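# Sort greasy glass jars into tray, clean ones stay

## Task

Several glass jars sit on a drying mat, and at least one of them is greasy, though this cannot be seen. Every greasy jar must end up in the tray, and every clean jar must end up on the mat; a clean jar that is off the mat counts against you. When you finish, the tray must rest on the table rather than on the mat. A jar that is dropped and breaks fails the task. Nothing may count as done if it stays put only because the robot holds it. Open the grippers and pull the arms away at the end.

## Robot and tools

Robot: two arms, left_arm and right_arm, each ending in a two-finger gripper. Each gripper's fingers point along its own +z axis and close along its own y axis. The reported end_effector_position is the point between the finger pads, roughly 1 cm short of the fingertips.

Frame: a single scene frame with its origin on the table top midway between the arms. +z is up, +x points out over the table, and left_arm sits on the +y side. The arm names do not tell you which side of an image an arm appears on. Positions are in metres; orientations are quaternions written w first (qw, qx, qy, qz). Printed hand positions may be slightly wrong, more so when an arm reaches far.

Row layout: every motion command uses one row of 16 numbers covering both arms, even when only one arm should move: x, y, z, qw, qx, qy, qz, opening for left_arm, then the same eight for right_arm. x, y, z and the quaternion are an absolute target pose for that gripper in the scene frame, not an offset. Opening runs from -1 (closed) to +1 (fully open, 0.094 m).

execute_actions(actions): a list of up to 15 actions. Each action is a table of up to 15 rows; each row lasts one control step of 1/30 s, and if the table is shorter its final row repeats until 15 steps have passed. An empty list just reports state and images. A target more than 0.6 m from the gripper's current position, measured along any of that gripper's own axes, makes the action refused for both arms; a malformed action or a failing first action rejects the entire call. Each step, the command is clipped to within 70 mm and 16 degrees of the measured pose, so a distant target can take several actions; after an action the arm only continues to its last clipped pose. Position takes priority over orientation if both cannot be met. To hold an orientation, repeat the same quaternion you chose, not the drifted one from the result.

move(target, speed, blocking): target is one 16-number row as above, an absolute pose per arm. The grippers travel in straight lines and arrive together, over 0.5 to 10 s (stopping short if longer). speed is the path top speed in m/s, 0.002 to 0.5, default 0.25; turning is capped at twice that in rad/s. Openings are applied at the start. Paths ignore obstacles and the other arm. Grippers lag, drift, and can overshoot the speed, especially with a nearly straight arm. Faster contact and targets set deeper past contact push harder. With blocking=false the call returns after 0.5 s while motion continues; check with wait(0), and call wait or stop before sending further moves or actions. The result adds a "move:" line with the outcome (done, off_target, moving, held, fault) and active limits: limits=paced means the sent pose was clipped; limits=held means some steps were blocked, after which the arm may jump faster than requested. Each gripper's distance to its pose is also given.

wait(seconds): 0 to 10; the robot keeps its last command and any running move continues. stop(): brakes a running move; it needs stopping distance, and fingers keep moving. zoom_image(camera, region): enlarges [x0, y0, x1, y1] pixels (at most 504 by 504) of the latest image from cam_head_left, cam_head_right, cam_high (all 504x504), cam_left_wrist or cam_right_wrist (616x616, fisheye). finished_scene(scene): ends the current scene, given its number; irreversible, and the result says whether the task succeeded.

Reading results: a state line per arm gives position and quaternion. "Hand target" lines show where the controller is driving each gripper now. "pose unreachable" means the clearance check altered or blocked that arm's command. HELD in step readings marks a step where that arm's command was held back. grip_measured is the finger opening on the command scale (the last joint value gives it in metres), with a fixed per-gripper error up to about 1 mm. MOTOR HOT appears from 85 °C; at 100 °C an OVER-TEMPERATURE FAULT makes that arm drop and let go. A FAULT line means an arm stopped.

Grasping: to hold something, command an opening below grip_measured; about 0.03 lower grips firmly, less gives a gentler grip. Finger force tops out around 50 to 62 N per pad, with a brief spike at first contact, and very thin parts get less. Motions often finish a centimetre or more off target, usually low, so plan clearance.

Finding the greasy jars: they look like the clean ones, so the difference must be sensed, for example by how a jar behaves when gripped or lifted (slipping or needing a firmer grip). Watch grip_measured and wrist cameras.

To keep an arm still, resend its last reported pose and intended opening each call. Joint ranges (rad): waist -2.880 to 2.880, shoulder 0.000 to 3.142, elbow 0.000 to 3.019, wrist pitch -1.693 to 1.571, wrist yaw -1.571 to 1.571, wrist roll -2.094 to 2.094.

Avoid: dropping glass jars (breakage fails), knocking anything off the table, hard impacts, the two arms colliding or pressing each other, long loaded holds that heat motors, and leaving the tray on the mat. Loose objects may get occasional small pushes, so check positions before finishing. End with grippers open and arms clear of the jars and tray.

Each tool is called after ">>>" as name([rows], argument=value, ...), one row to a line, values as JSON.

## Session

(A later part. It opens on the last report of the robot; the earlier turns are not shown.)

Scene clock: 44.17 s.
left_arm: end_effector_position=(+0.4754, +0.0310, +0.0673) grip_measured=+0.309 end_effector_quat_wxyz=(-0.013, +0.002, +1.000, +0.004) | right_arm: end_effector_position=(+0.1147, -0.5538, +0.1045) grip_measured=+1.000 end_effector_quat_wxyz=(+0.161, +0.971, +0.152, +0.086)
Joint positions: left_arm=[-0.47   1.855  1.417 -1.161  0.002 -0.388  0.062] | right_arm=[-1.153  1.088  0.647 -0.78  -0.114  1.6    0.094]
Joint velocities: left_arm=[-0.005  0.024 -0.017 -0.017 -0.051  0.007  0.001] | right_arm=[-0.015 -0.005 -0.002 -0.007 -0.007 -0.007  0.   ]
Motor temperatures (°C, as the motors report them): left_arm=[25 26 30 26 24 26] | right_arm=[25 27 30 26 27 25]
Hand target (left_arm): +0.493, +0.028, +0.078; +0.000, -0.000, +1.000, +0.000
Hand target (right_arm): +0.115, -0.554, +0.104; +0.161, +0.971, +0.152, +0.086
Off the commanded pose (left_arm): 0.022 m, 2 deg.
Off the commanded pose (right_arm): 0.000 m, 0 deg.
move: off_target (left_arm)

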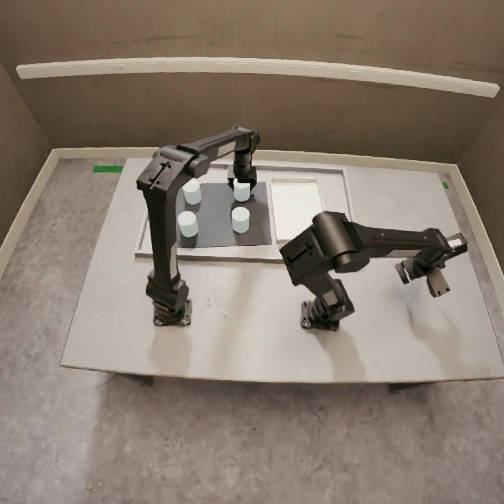

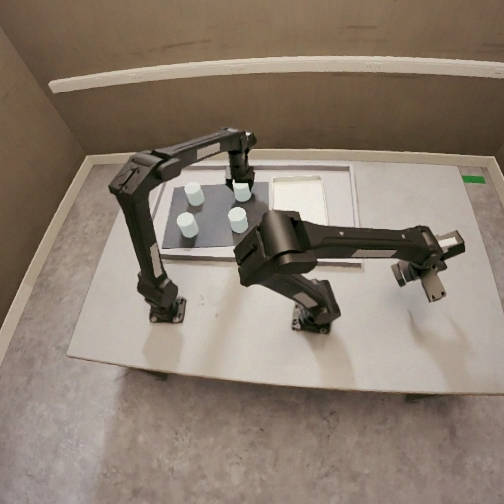

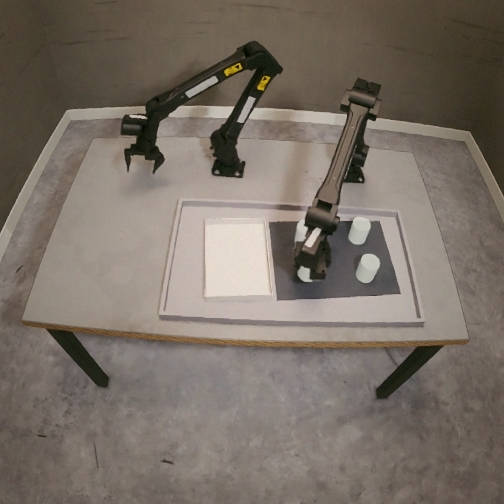

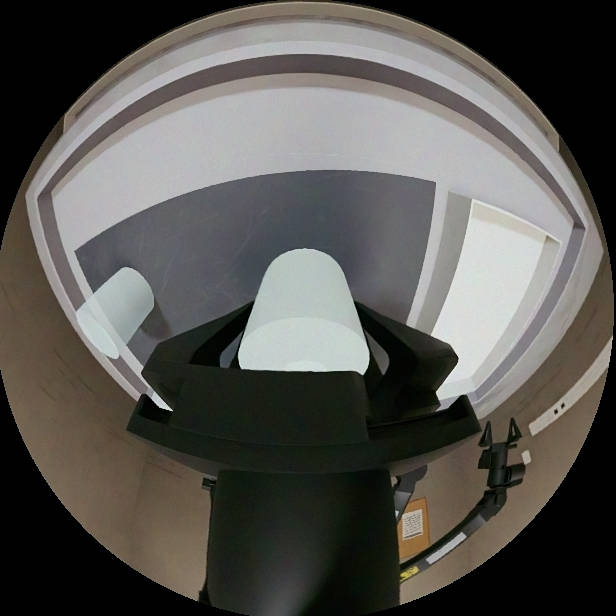

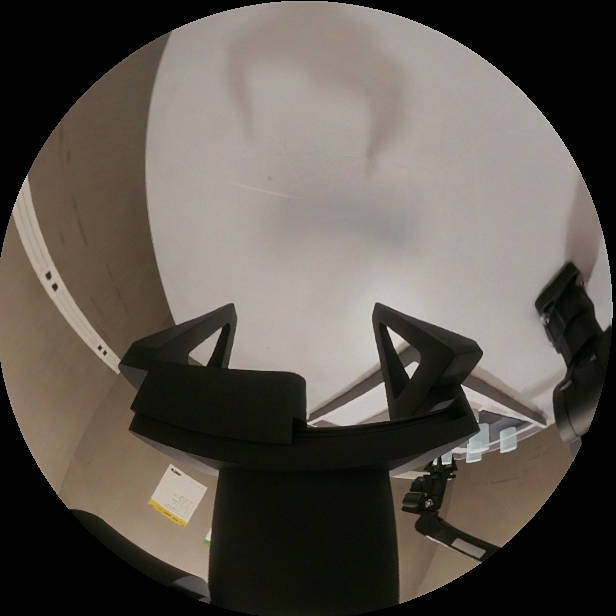

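>>> move(target=[0.478,0.036,0.052,0,0,1,0,0.26,0.1147,-0.5538,0.1045,0.161,0.971,0.152,0.086,1], speed=0.03)

Scene clock: 45.03 s.
left_arm: end_effector_position=(+0.4723, +0.0322, +0.0533) grip_measured=+0.309 end_effector_quat_wxyz=(-0.007, +0.002, +1.000, +0.002) | right_arm: end_effector_position=(+0.1147, -0.5538, +0.1045) grip_measured=+1.000 end_effector_quat_wxyz=(+0.161, +0.971, +0.152, +0.086)
Joint positions: left_arm=[-0.47   1.856  1.378 -1.108  0.002 -0.388  0.062] | right_arm=[-1.153  1.088  0.647 -0.78  -0.114  1.6    0.094]
Joint velocities: left_arm=[-0.005 -0.005 -0.002 -0.007 -0.022 -0.007 -0.   ] | right_arm=[-0.024 -0.005 -0.007 -0.007 -0.022  0.022  0.   ]
Motor temperatures (°C, as the motors report them): left_arm=[25 26 30 26 24 26] | right_arm=[25 27 30 26 27 25]
Hand target (left_arm): +0.478, +0.036, +0.052; +0.000, +0.000, +1.000, +0.000
Hand target (right_arm): +0.115, -0.554, +0.104; +0.161, +0.971, +0.152, +0.086
Off the commanded pose (left_arm): 0.007 m, 1 deg.
Off the commanded pose (right_arm): 0.000 m, 0 deg.
move: done

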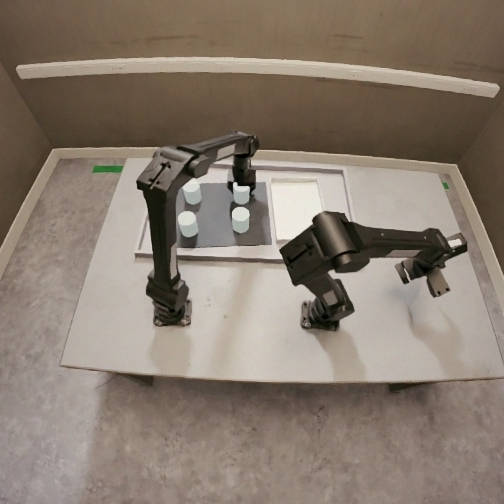

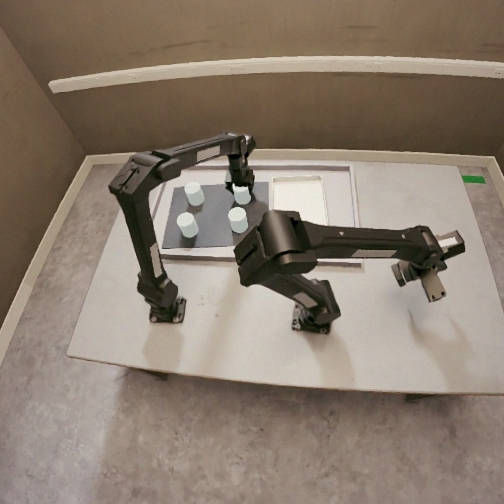

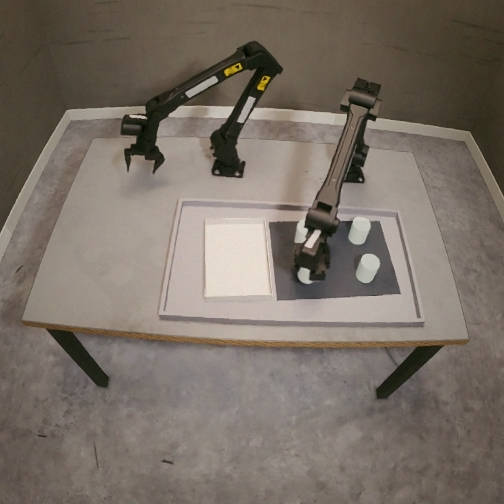

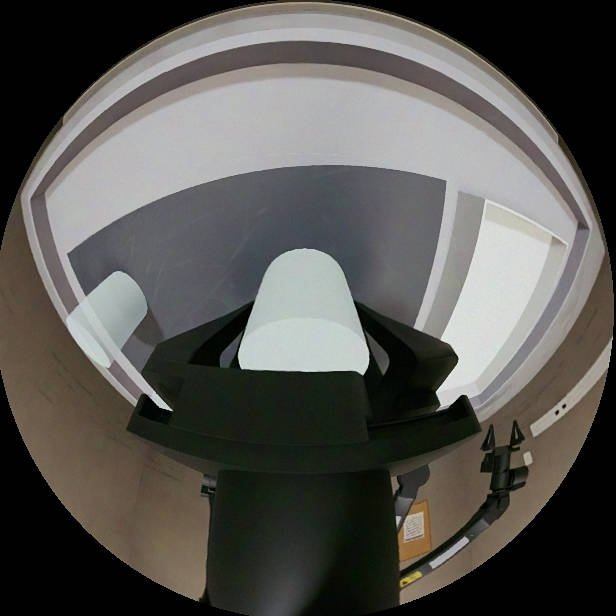

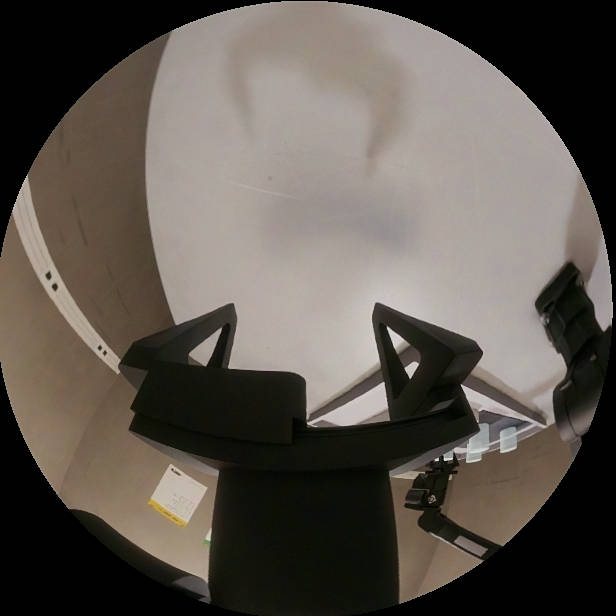

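It's on the mat again. Loosen to 0.332 and lift a little.

>>> execute_actions([
  [[0.478,0.036,0.056,0,0,1,0,0.332,0.1147,-0.5538,0.1045,0.161,0.971,0.152,0.086,1]],
])

>>> move(target=[0.494,0.028,0.070,0,0,1,0,0.332,0.1147,-0.5538,0.1045,0.161,0.971,0.152,0.086,1], speed=0.05)

>>> zoom_image(camera="cam_left_wrist", region=[230, 230, 380, 380])

Scene clock: 45.63 s.
left_arm: end_effector_position=(+0.4723, +0.0322, +0.0533) grip_measured=+0.334 end_effector_quat_wxyz=(-0.007, +0.002, +1.000, +0.002) | right_arm: end_effector_position=(+0.1147, -0.5538, +0.1045) grip_measured=+1.000 end_effector_quat_wxyz=(+0.161, +0.971, +0.152, +0.086)
Joint positions: left_arm=[-0.47   1.856  1.378 -1.108  0.002 -0.388  0.063] | right_arm=[-1.153  1.088  0.647 -0.78  -0.114  1.6    0.094]
Joint velocities: left_arm=[-0.005 -0.005 -0.046 -0.007  0.007 -0.007  0.001] | right_arm=[-0.005 -0.005 -0.002 -0.002 -0.051 -0.007  0.   ]
Motor temperatures (°C, as the motors report them): left_arm=[25 26 30 26 24 26] | right_arm=[25 27 30 26 27 25]
Hand target (left_arm): +0.478, +0.036, +0.056; +0.000, -0.000, +1.000, +0.000
Hand target (right_arm): +0.115, -0.554, +0.104; +0.161, +0.971, +0.152, +0.086
Off the commanded pose (left_arm): 0.007 m, 1 deg.
Off the commanded pose (right_arm): 0.000 m, 0 deg.
Step readings (end_effector_position):
0: left_arm (+0.4723, +0.0322, +0.0533) | right_arm (+0.1147, -0.5538, +0.1045)
1: left_arm (+0.4723, +0.0322, +0.0533) | right_arm (+0.1147, -0.5538, +0.1045)
2: left_arm (+0.4723, +0.0322, +0.0533) | right_arm (+0.1147, -0.5538, +0.1045)
4: left_arm (+0.4723, +0.0322, +0.0533) | right_arm (+0.1147, -0.5538, +0.1045)
8: left_arm (+0.4723, +0.0322, +0.0533) | right_arm (+0.1147, -0.5538, +0.1045)
15: end_effector_position above

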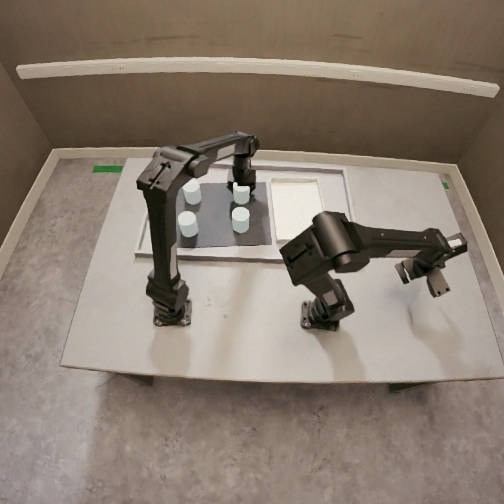

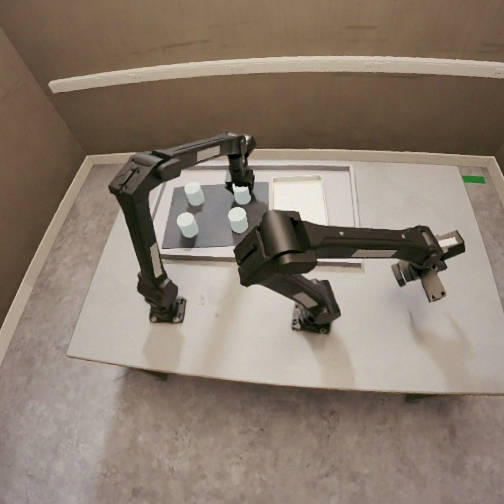

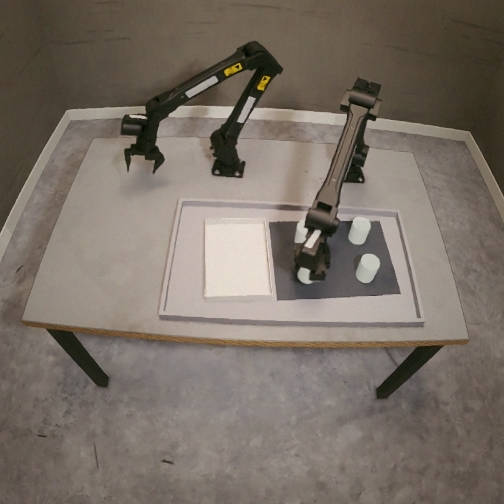

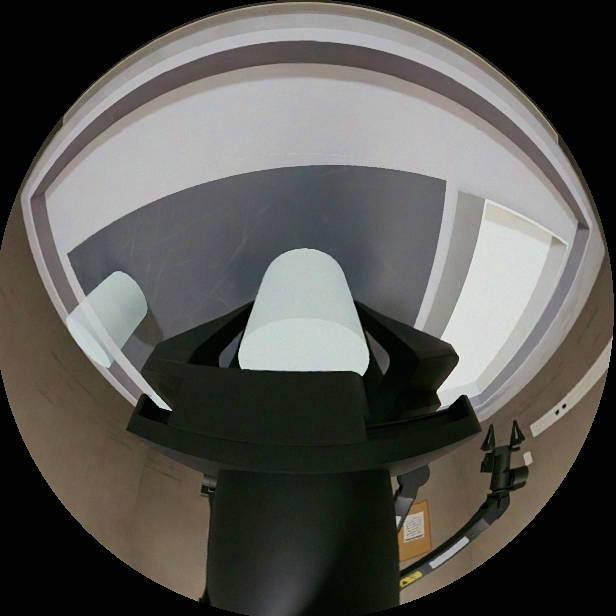

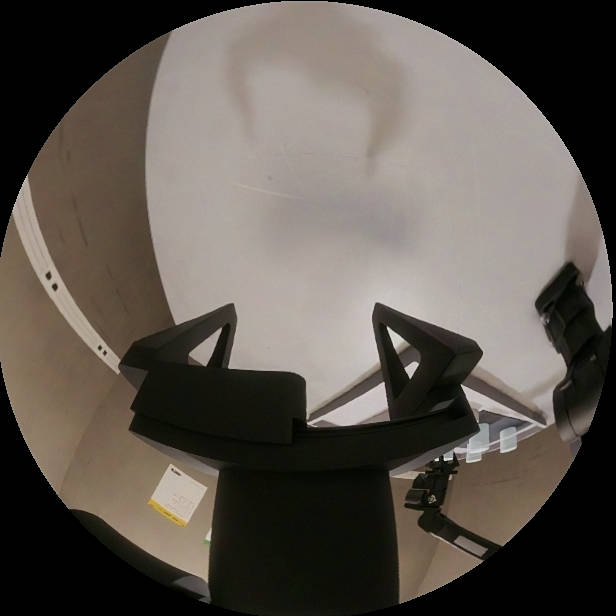

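Scene clock: 46.53 s.
left_arm: end_effector_position=(+0.4745, +0.0313, +0.0583) grip_measured=+0.334 end_effector_quat_wxyz=(-0.015, +0.002, +1.000, +0.005) | right_arm: end_effector_position=(+0.1147, -0.5538, +0.1045) grip_measured=+1.000 end_effector_quat_wxyz=(+0.161, +0.971, +0.152, +0.086)
Joint positions: left_arm=[-0.47   1.864  1.405 -1.142  0.002 -0.388  0.063] | right_arm=[-1.153  1.088  0.647 -0.78  -0.114  1.6    0.094]
Joint velocities: left_arm=[-0.005  0.005  0.002 -0.002  0.022 -0.081  0.   ] | right_arm=[-0.005 -0.005 -0.012 -0.002  0.007 -0.022  0.   ]
Motor temperatures (°C, as the motors report them): left_arm=[25 26 30 26 24 26] | right_arm=[25 27 30 26 27 25]
Hand target (left_arm): +0.493, +0.028, +0.071; +0.000, -0.000, +1.000, +0.000
Hand target (right_arm): +0.115, -0.554, +0.104; +0.161, +0.971, +0.152, +0.086
Off the commanded pose (left_arm): 0.023 m, 2 deg.
Off the commanded pose (right_arm): 0.000 m, 0 deg.
move: off_target (left_arm)

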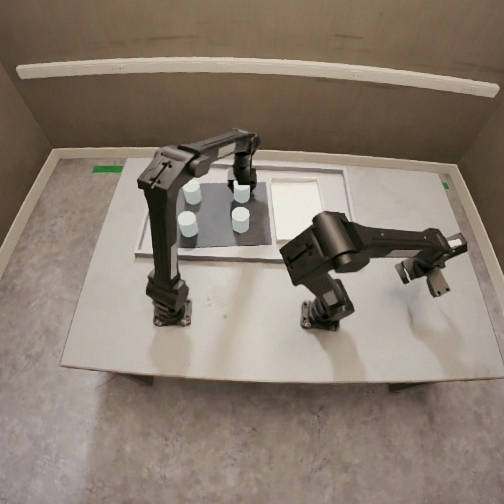

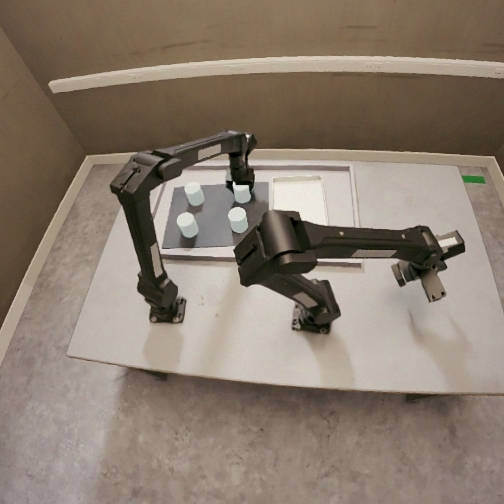

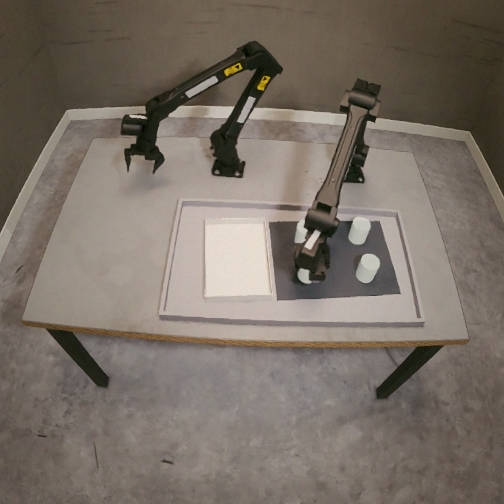

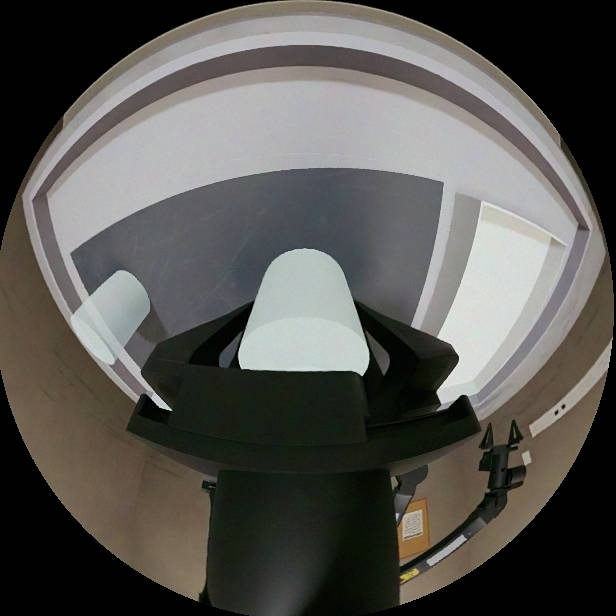

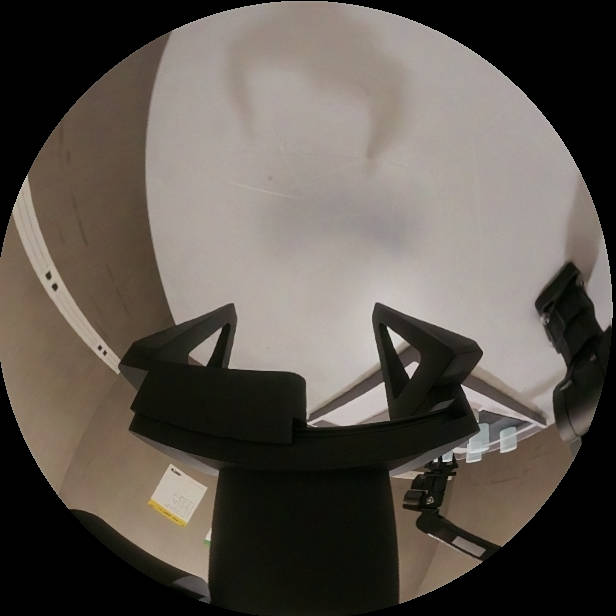

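Region (230, 230, 380, 380) of cam_left_wrist's 616x616 image, scaled by 3.360, with more detail than that image has.

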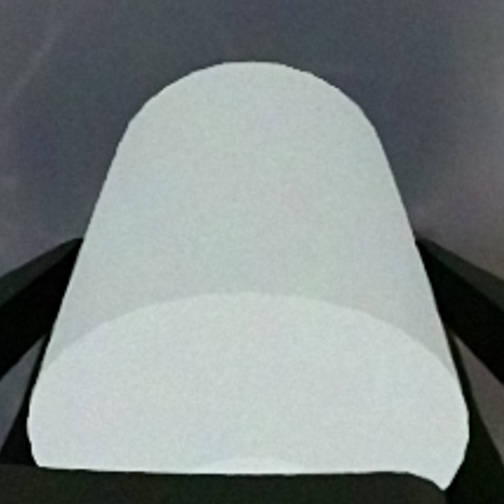

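>>> execute_actions([
  [[0.493,0.028,0.071,0,0,1,0,0.336,0.1147,-0.5538,0.1045,0.161,0.971,0.152,0.086,1]],
])

>>> zoom_image(camera="cam_left_wrist", region=[230, 230, 380, 380])

Scene clock: 47.17 s.
left_arm: end_effector_position=(+0.4744, +0.0314, +0.0583) grip_measured=+0.337 end_effector_quat_wxyz=(-0.015, +0.002, +1.000, +0.005) | right_arm: end_effector_position=(+0.1147, -0.5538, +0.1045) grip_measured=+1.000 end_effector_quat_wxyz=(+0.161, +0.971, +0.152, +0.086)
Joint positions: left_arm=[-0.47   1.864  1.405 -1.143  0.002 -0.388  0.063] | right_arm=[-1.153  1.088  0.647 -0.78  -0.114  1.6    0.094]
Joint velocities: left_arm=[ 0.005  0.005  0.007 -0.002  0.007 -0.022  0.   ] | right_arm=[-0.024 -0.015 -0.007 -0.007  0.007  0.066  0.   ]
Motor temperatures (°C, as the motors report them): left_arm=[25 26 31 26 24 26] | right_arm=[25 27 30 26 27 25]
Hand target (left_arm): +0.492, +0.028, +0.072; +0.000, -0.000, +1.000, +0.000
Hand target (right_arm): +0.115, -0.554, +0.104; +0.161, +0.971, +0.152, +0.086
Off the commanded pose (left_arm): 0.023 m, 2 deg.
Off the commanded pose (right_arm): 0.000 m, 0 deg.
Step readings (end_effector_position):
0: left_arm (+0.4744, +0.0314, +0.0583) | right_arm (+0.1147, -0.5538, +0.1045)
1: left_arm (+0.4744, +0.0314, +0.0583) | right_arm (+0.1147, -0.5538, +0.1045)
2: left_arm (+0.4744, +0.0314, +0.0583) | right_arm (+0.1147, -0.5538, +0.1045)
4: left_arm (+0.4744, +0.0314, +0.0583) | right_arm (+0.1147, -0.5538, +0.1045)
8: left_arm (+0.4744, +0.0314, +0.0583) | right_arm (+0.1147, -0.5538, +0.1045)
15: end_effector_position above

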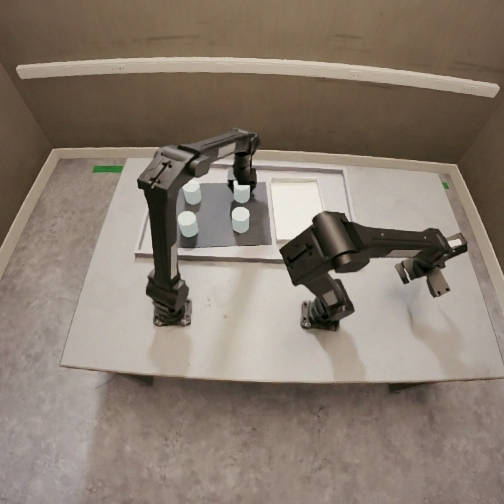

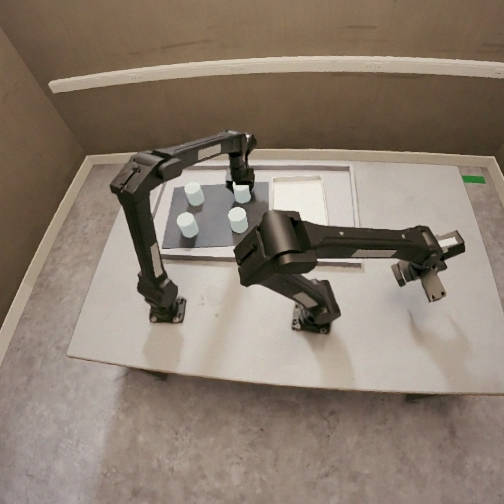

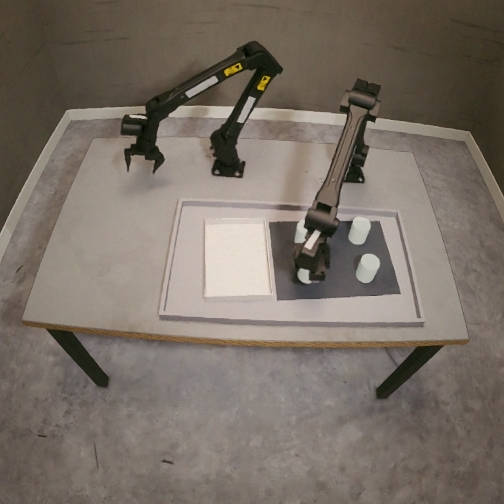

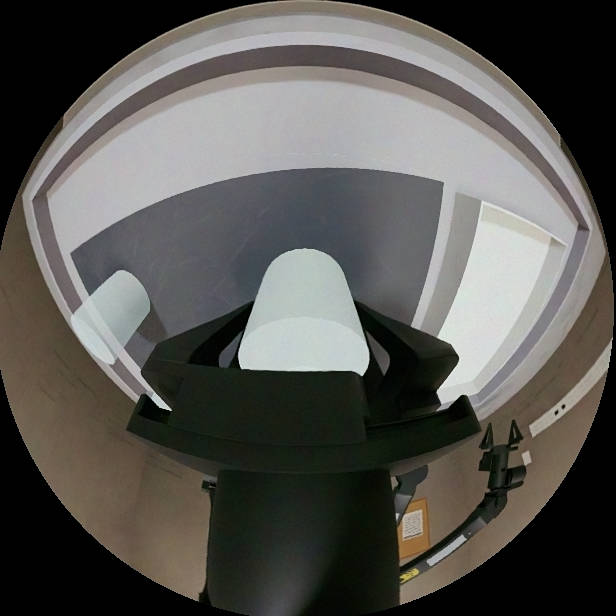

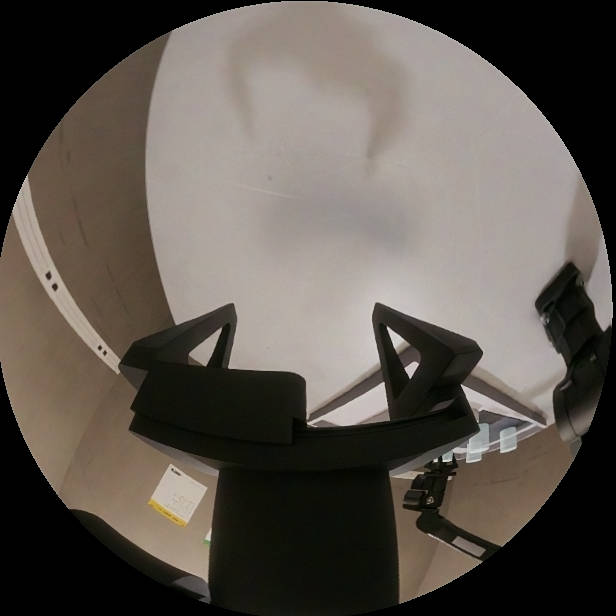

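Region (230, 230, 380, 380) of cam_left_wrist's 616x616 image, scaled by 3.360, with more detail than that image has.

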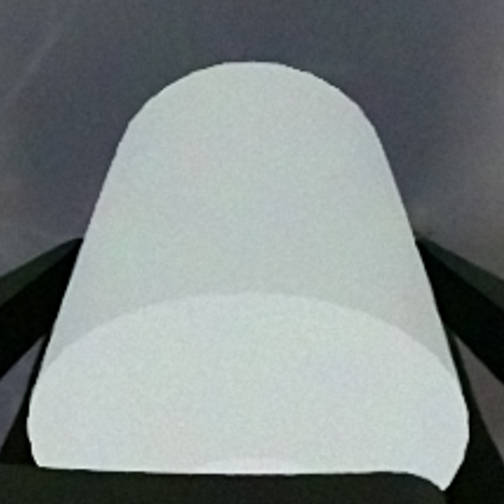

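>>> execute_actions([
  [[0.493,0.028,0.071,0,0,1,0,0.340,0.1147,-0.5538,0.1045,0.161,0.971,0.152,0.086,1]],
])

>>> zoom_image(camera="cam_left_wrist", region=[230, 230, 380, 380])

Scene clock: 47.73 s.
left_arm: end_effector_position=(+0.4744, +0.0314, +0.0583) grip_measured=+0.340 end_effector_quat_wxyz=(-0.015, +0.002, +1.000, +0.005) | right_arm: end_effector_position=(+0.1147, -0.5538, +0.1045) grip_measured=+1.000 end_effector_quat_wxyz=(+0.161, +0.971, +0.152, +0.086)
Joint positions: left_arm=[-0.47   1.864  1.405 -1.143  0.002 -0.388  0.063] | right_arm=[-1.153  1.088  0.647 -0.78  -0.114  1.6    0.094]
Joint velocities: left_arm=[-0.024 -0.005  0.002 -0.002 -0.007 -0.095  0.   ] | right_arm=[-0.005 -0.024  0.002  0.002 -0.051 -0.007  0.   ]
Motor temperatures (°C, as the motors report them): left_arm=[25 26 31 26 24 26] | right_arm=[25 27 30 26 27 25]
Hand target (left_arm): +0.492, +0.028, +0.072; +0.000, -0.000, +1.000, +0.000
Hand target (right_arm): +0.115, -0.554, +0.104; +0.161, +0.971, +0.152, +0.086
Off the commanded pose (left_arm): 0.023 m, 2 deg.
Off the commanded pose (right_arm): 0.000 m, 0 deg.
Step readings (end_effector_position):
0: left_arm (+0.4744, +0.0314, +0.0583) | right_arm (+0.1147, -0.5538, +0.1045)
1: left_arm (+0.4744, +0.0314, +0.0583) | right_arm (+0.1147, -0.5538, +0.1045)
2: left_arm (+0.4744, +0.0314, +0.0583) | right_arm (+0.1147, -0.5538, +0.1045)
4: left_arm (+0.4744, +0.0314, +0.0583) | right_arm (+0.1147, -0.5538, +0.1045)
8: left_arm (+0.4744, +0.0314, +0.0583) | right_arm (+0.1147, -0.5538, +0.1045)
15: end_effector_position above

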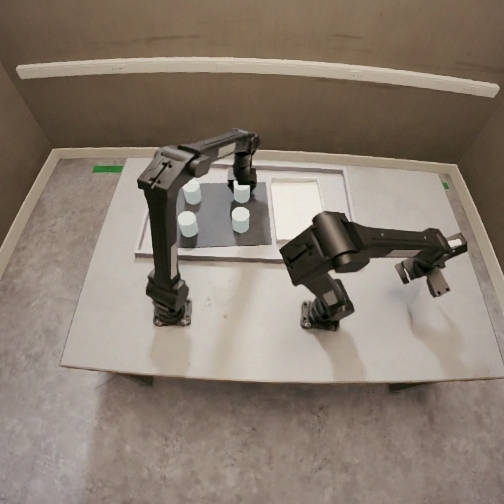

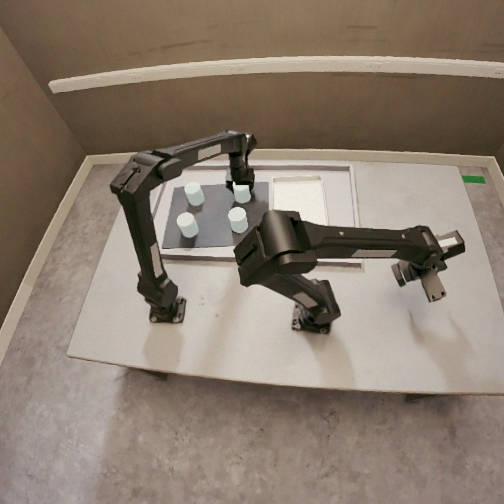

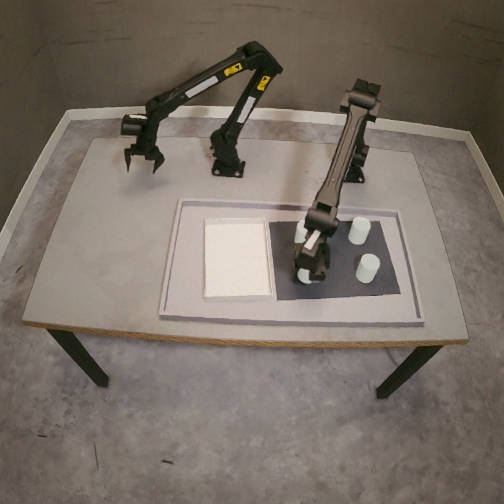

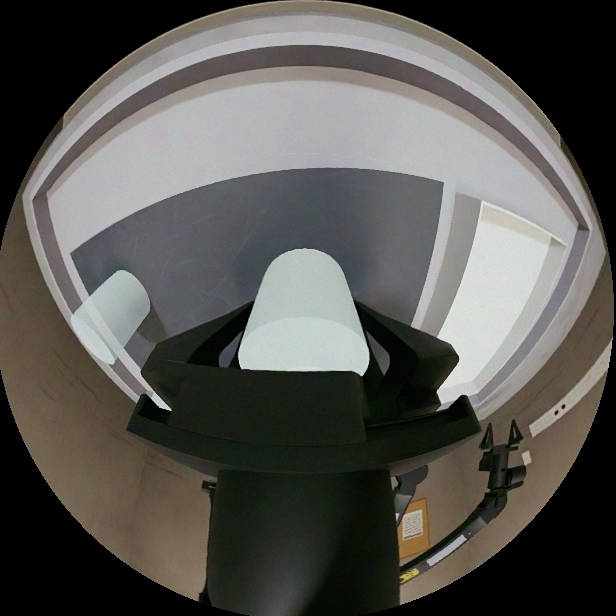

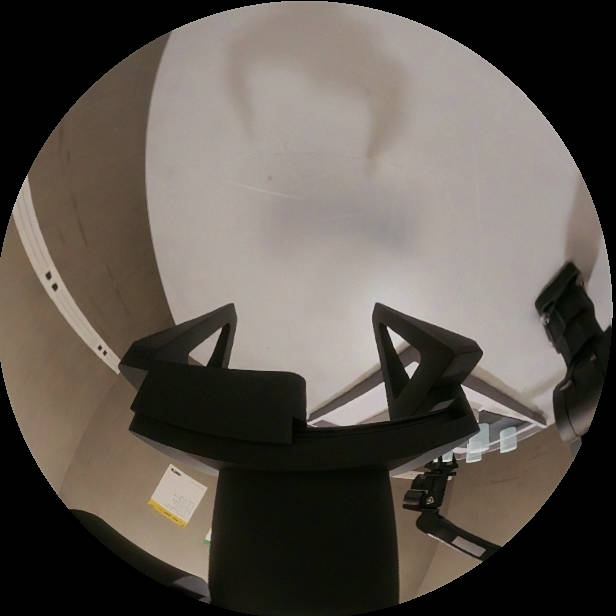

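Region (230, 230, 380, 380) of cam_left_wrist's 616x616 image, scaled by 3.360, with more detail than that image has.

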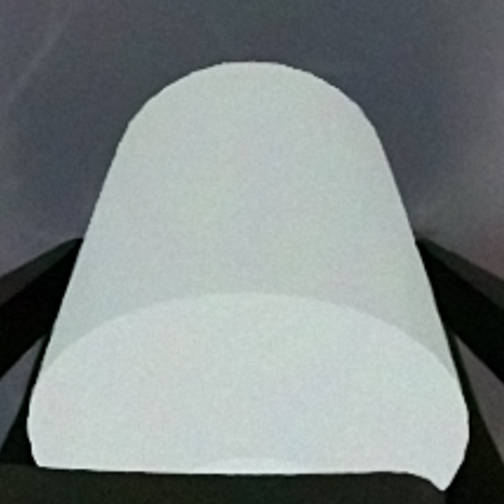

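>>> move(target=[0.478,0.036,0.052,0,0,1,0,0.32,0.1147,-0.5538,0.1045,0.161,0.971,0.152,0.086,1], speed=0.02)

Scene clock: 48.80 s.
left_arm: end_effector_position=(+0.4706, +0.0330, +0.0533) grip_measured=+0.329 end_effector_quat_wxyz=(-0.013, +0.002, +1.000, +0.004) | right_arm: end_effector_position=(+0.1147, -0.5538, +0.1045) grip_measured=+1.000 end_effector_quat_wxyz=(+0.161, +0.971, +0.152, +0.086)
Joint positions: left_arm=[-0.47   1.859  1.382 -1.122  0.002 -0.388  0.062] | right_arm=[-1.153  1.088  0.647 -0.78  -0.114  1.6    0.094]
Joint velocities: left_arm=[ 0.015 -0.015  0.002 -0.012 -0.007 -0.022 -0.   ] | right_arm=[-0.005 -0.005 -0.012  0.002  0.066 -0.022  0.   ]
Motor temperatures (°C, as the motors report them): left_arm=[25 26 31 26 24 26] | right_arm=[25 27 30 26 27 25]
Hand target (left_arm): +0.478, +0.036, +0.052; +0.000, -0.000, +1.000, +0.000
Hand target (right_arm): +0.115, -0.554, +0.104; +0.161, +0.971, +0.152, +0.086
Off the commanded pose (left_arm): 0.008 m, 2 deg.
Off the commanded pose (right_arm): 0.000 m, 0 deg.
move: done

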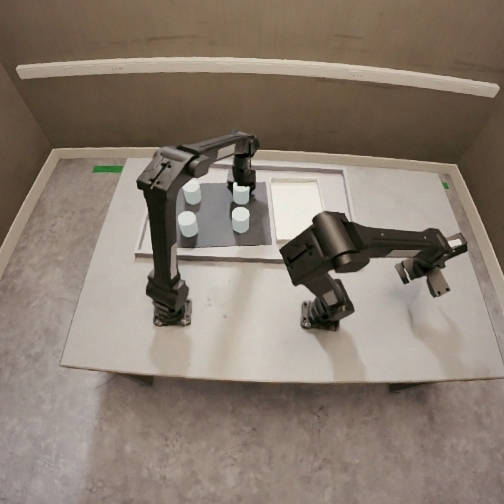

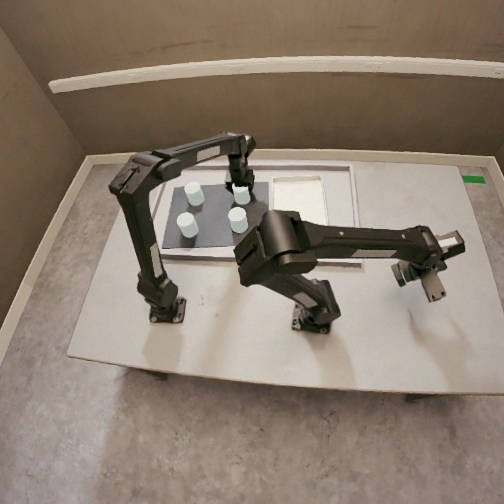

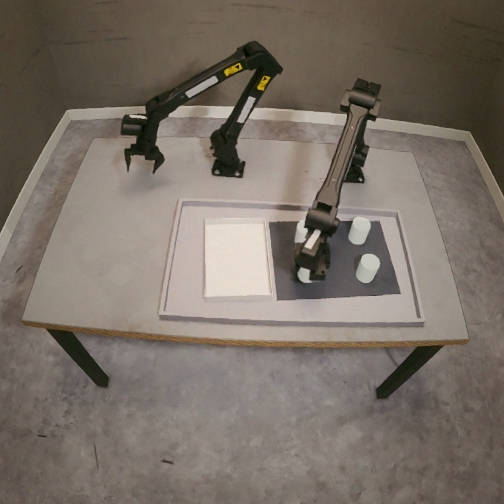

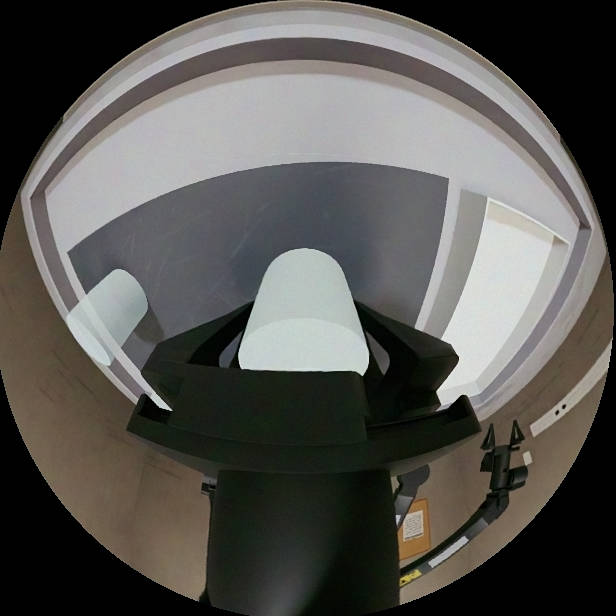

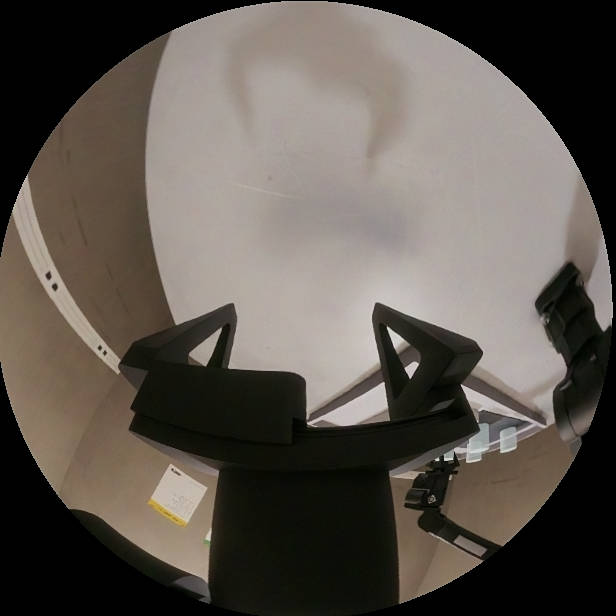

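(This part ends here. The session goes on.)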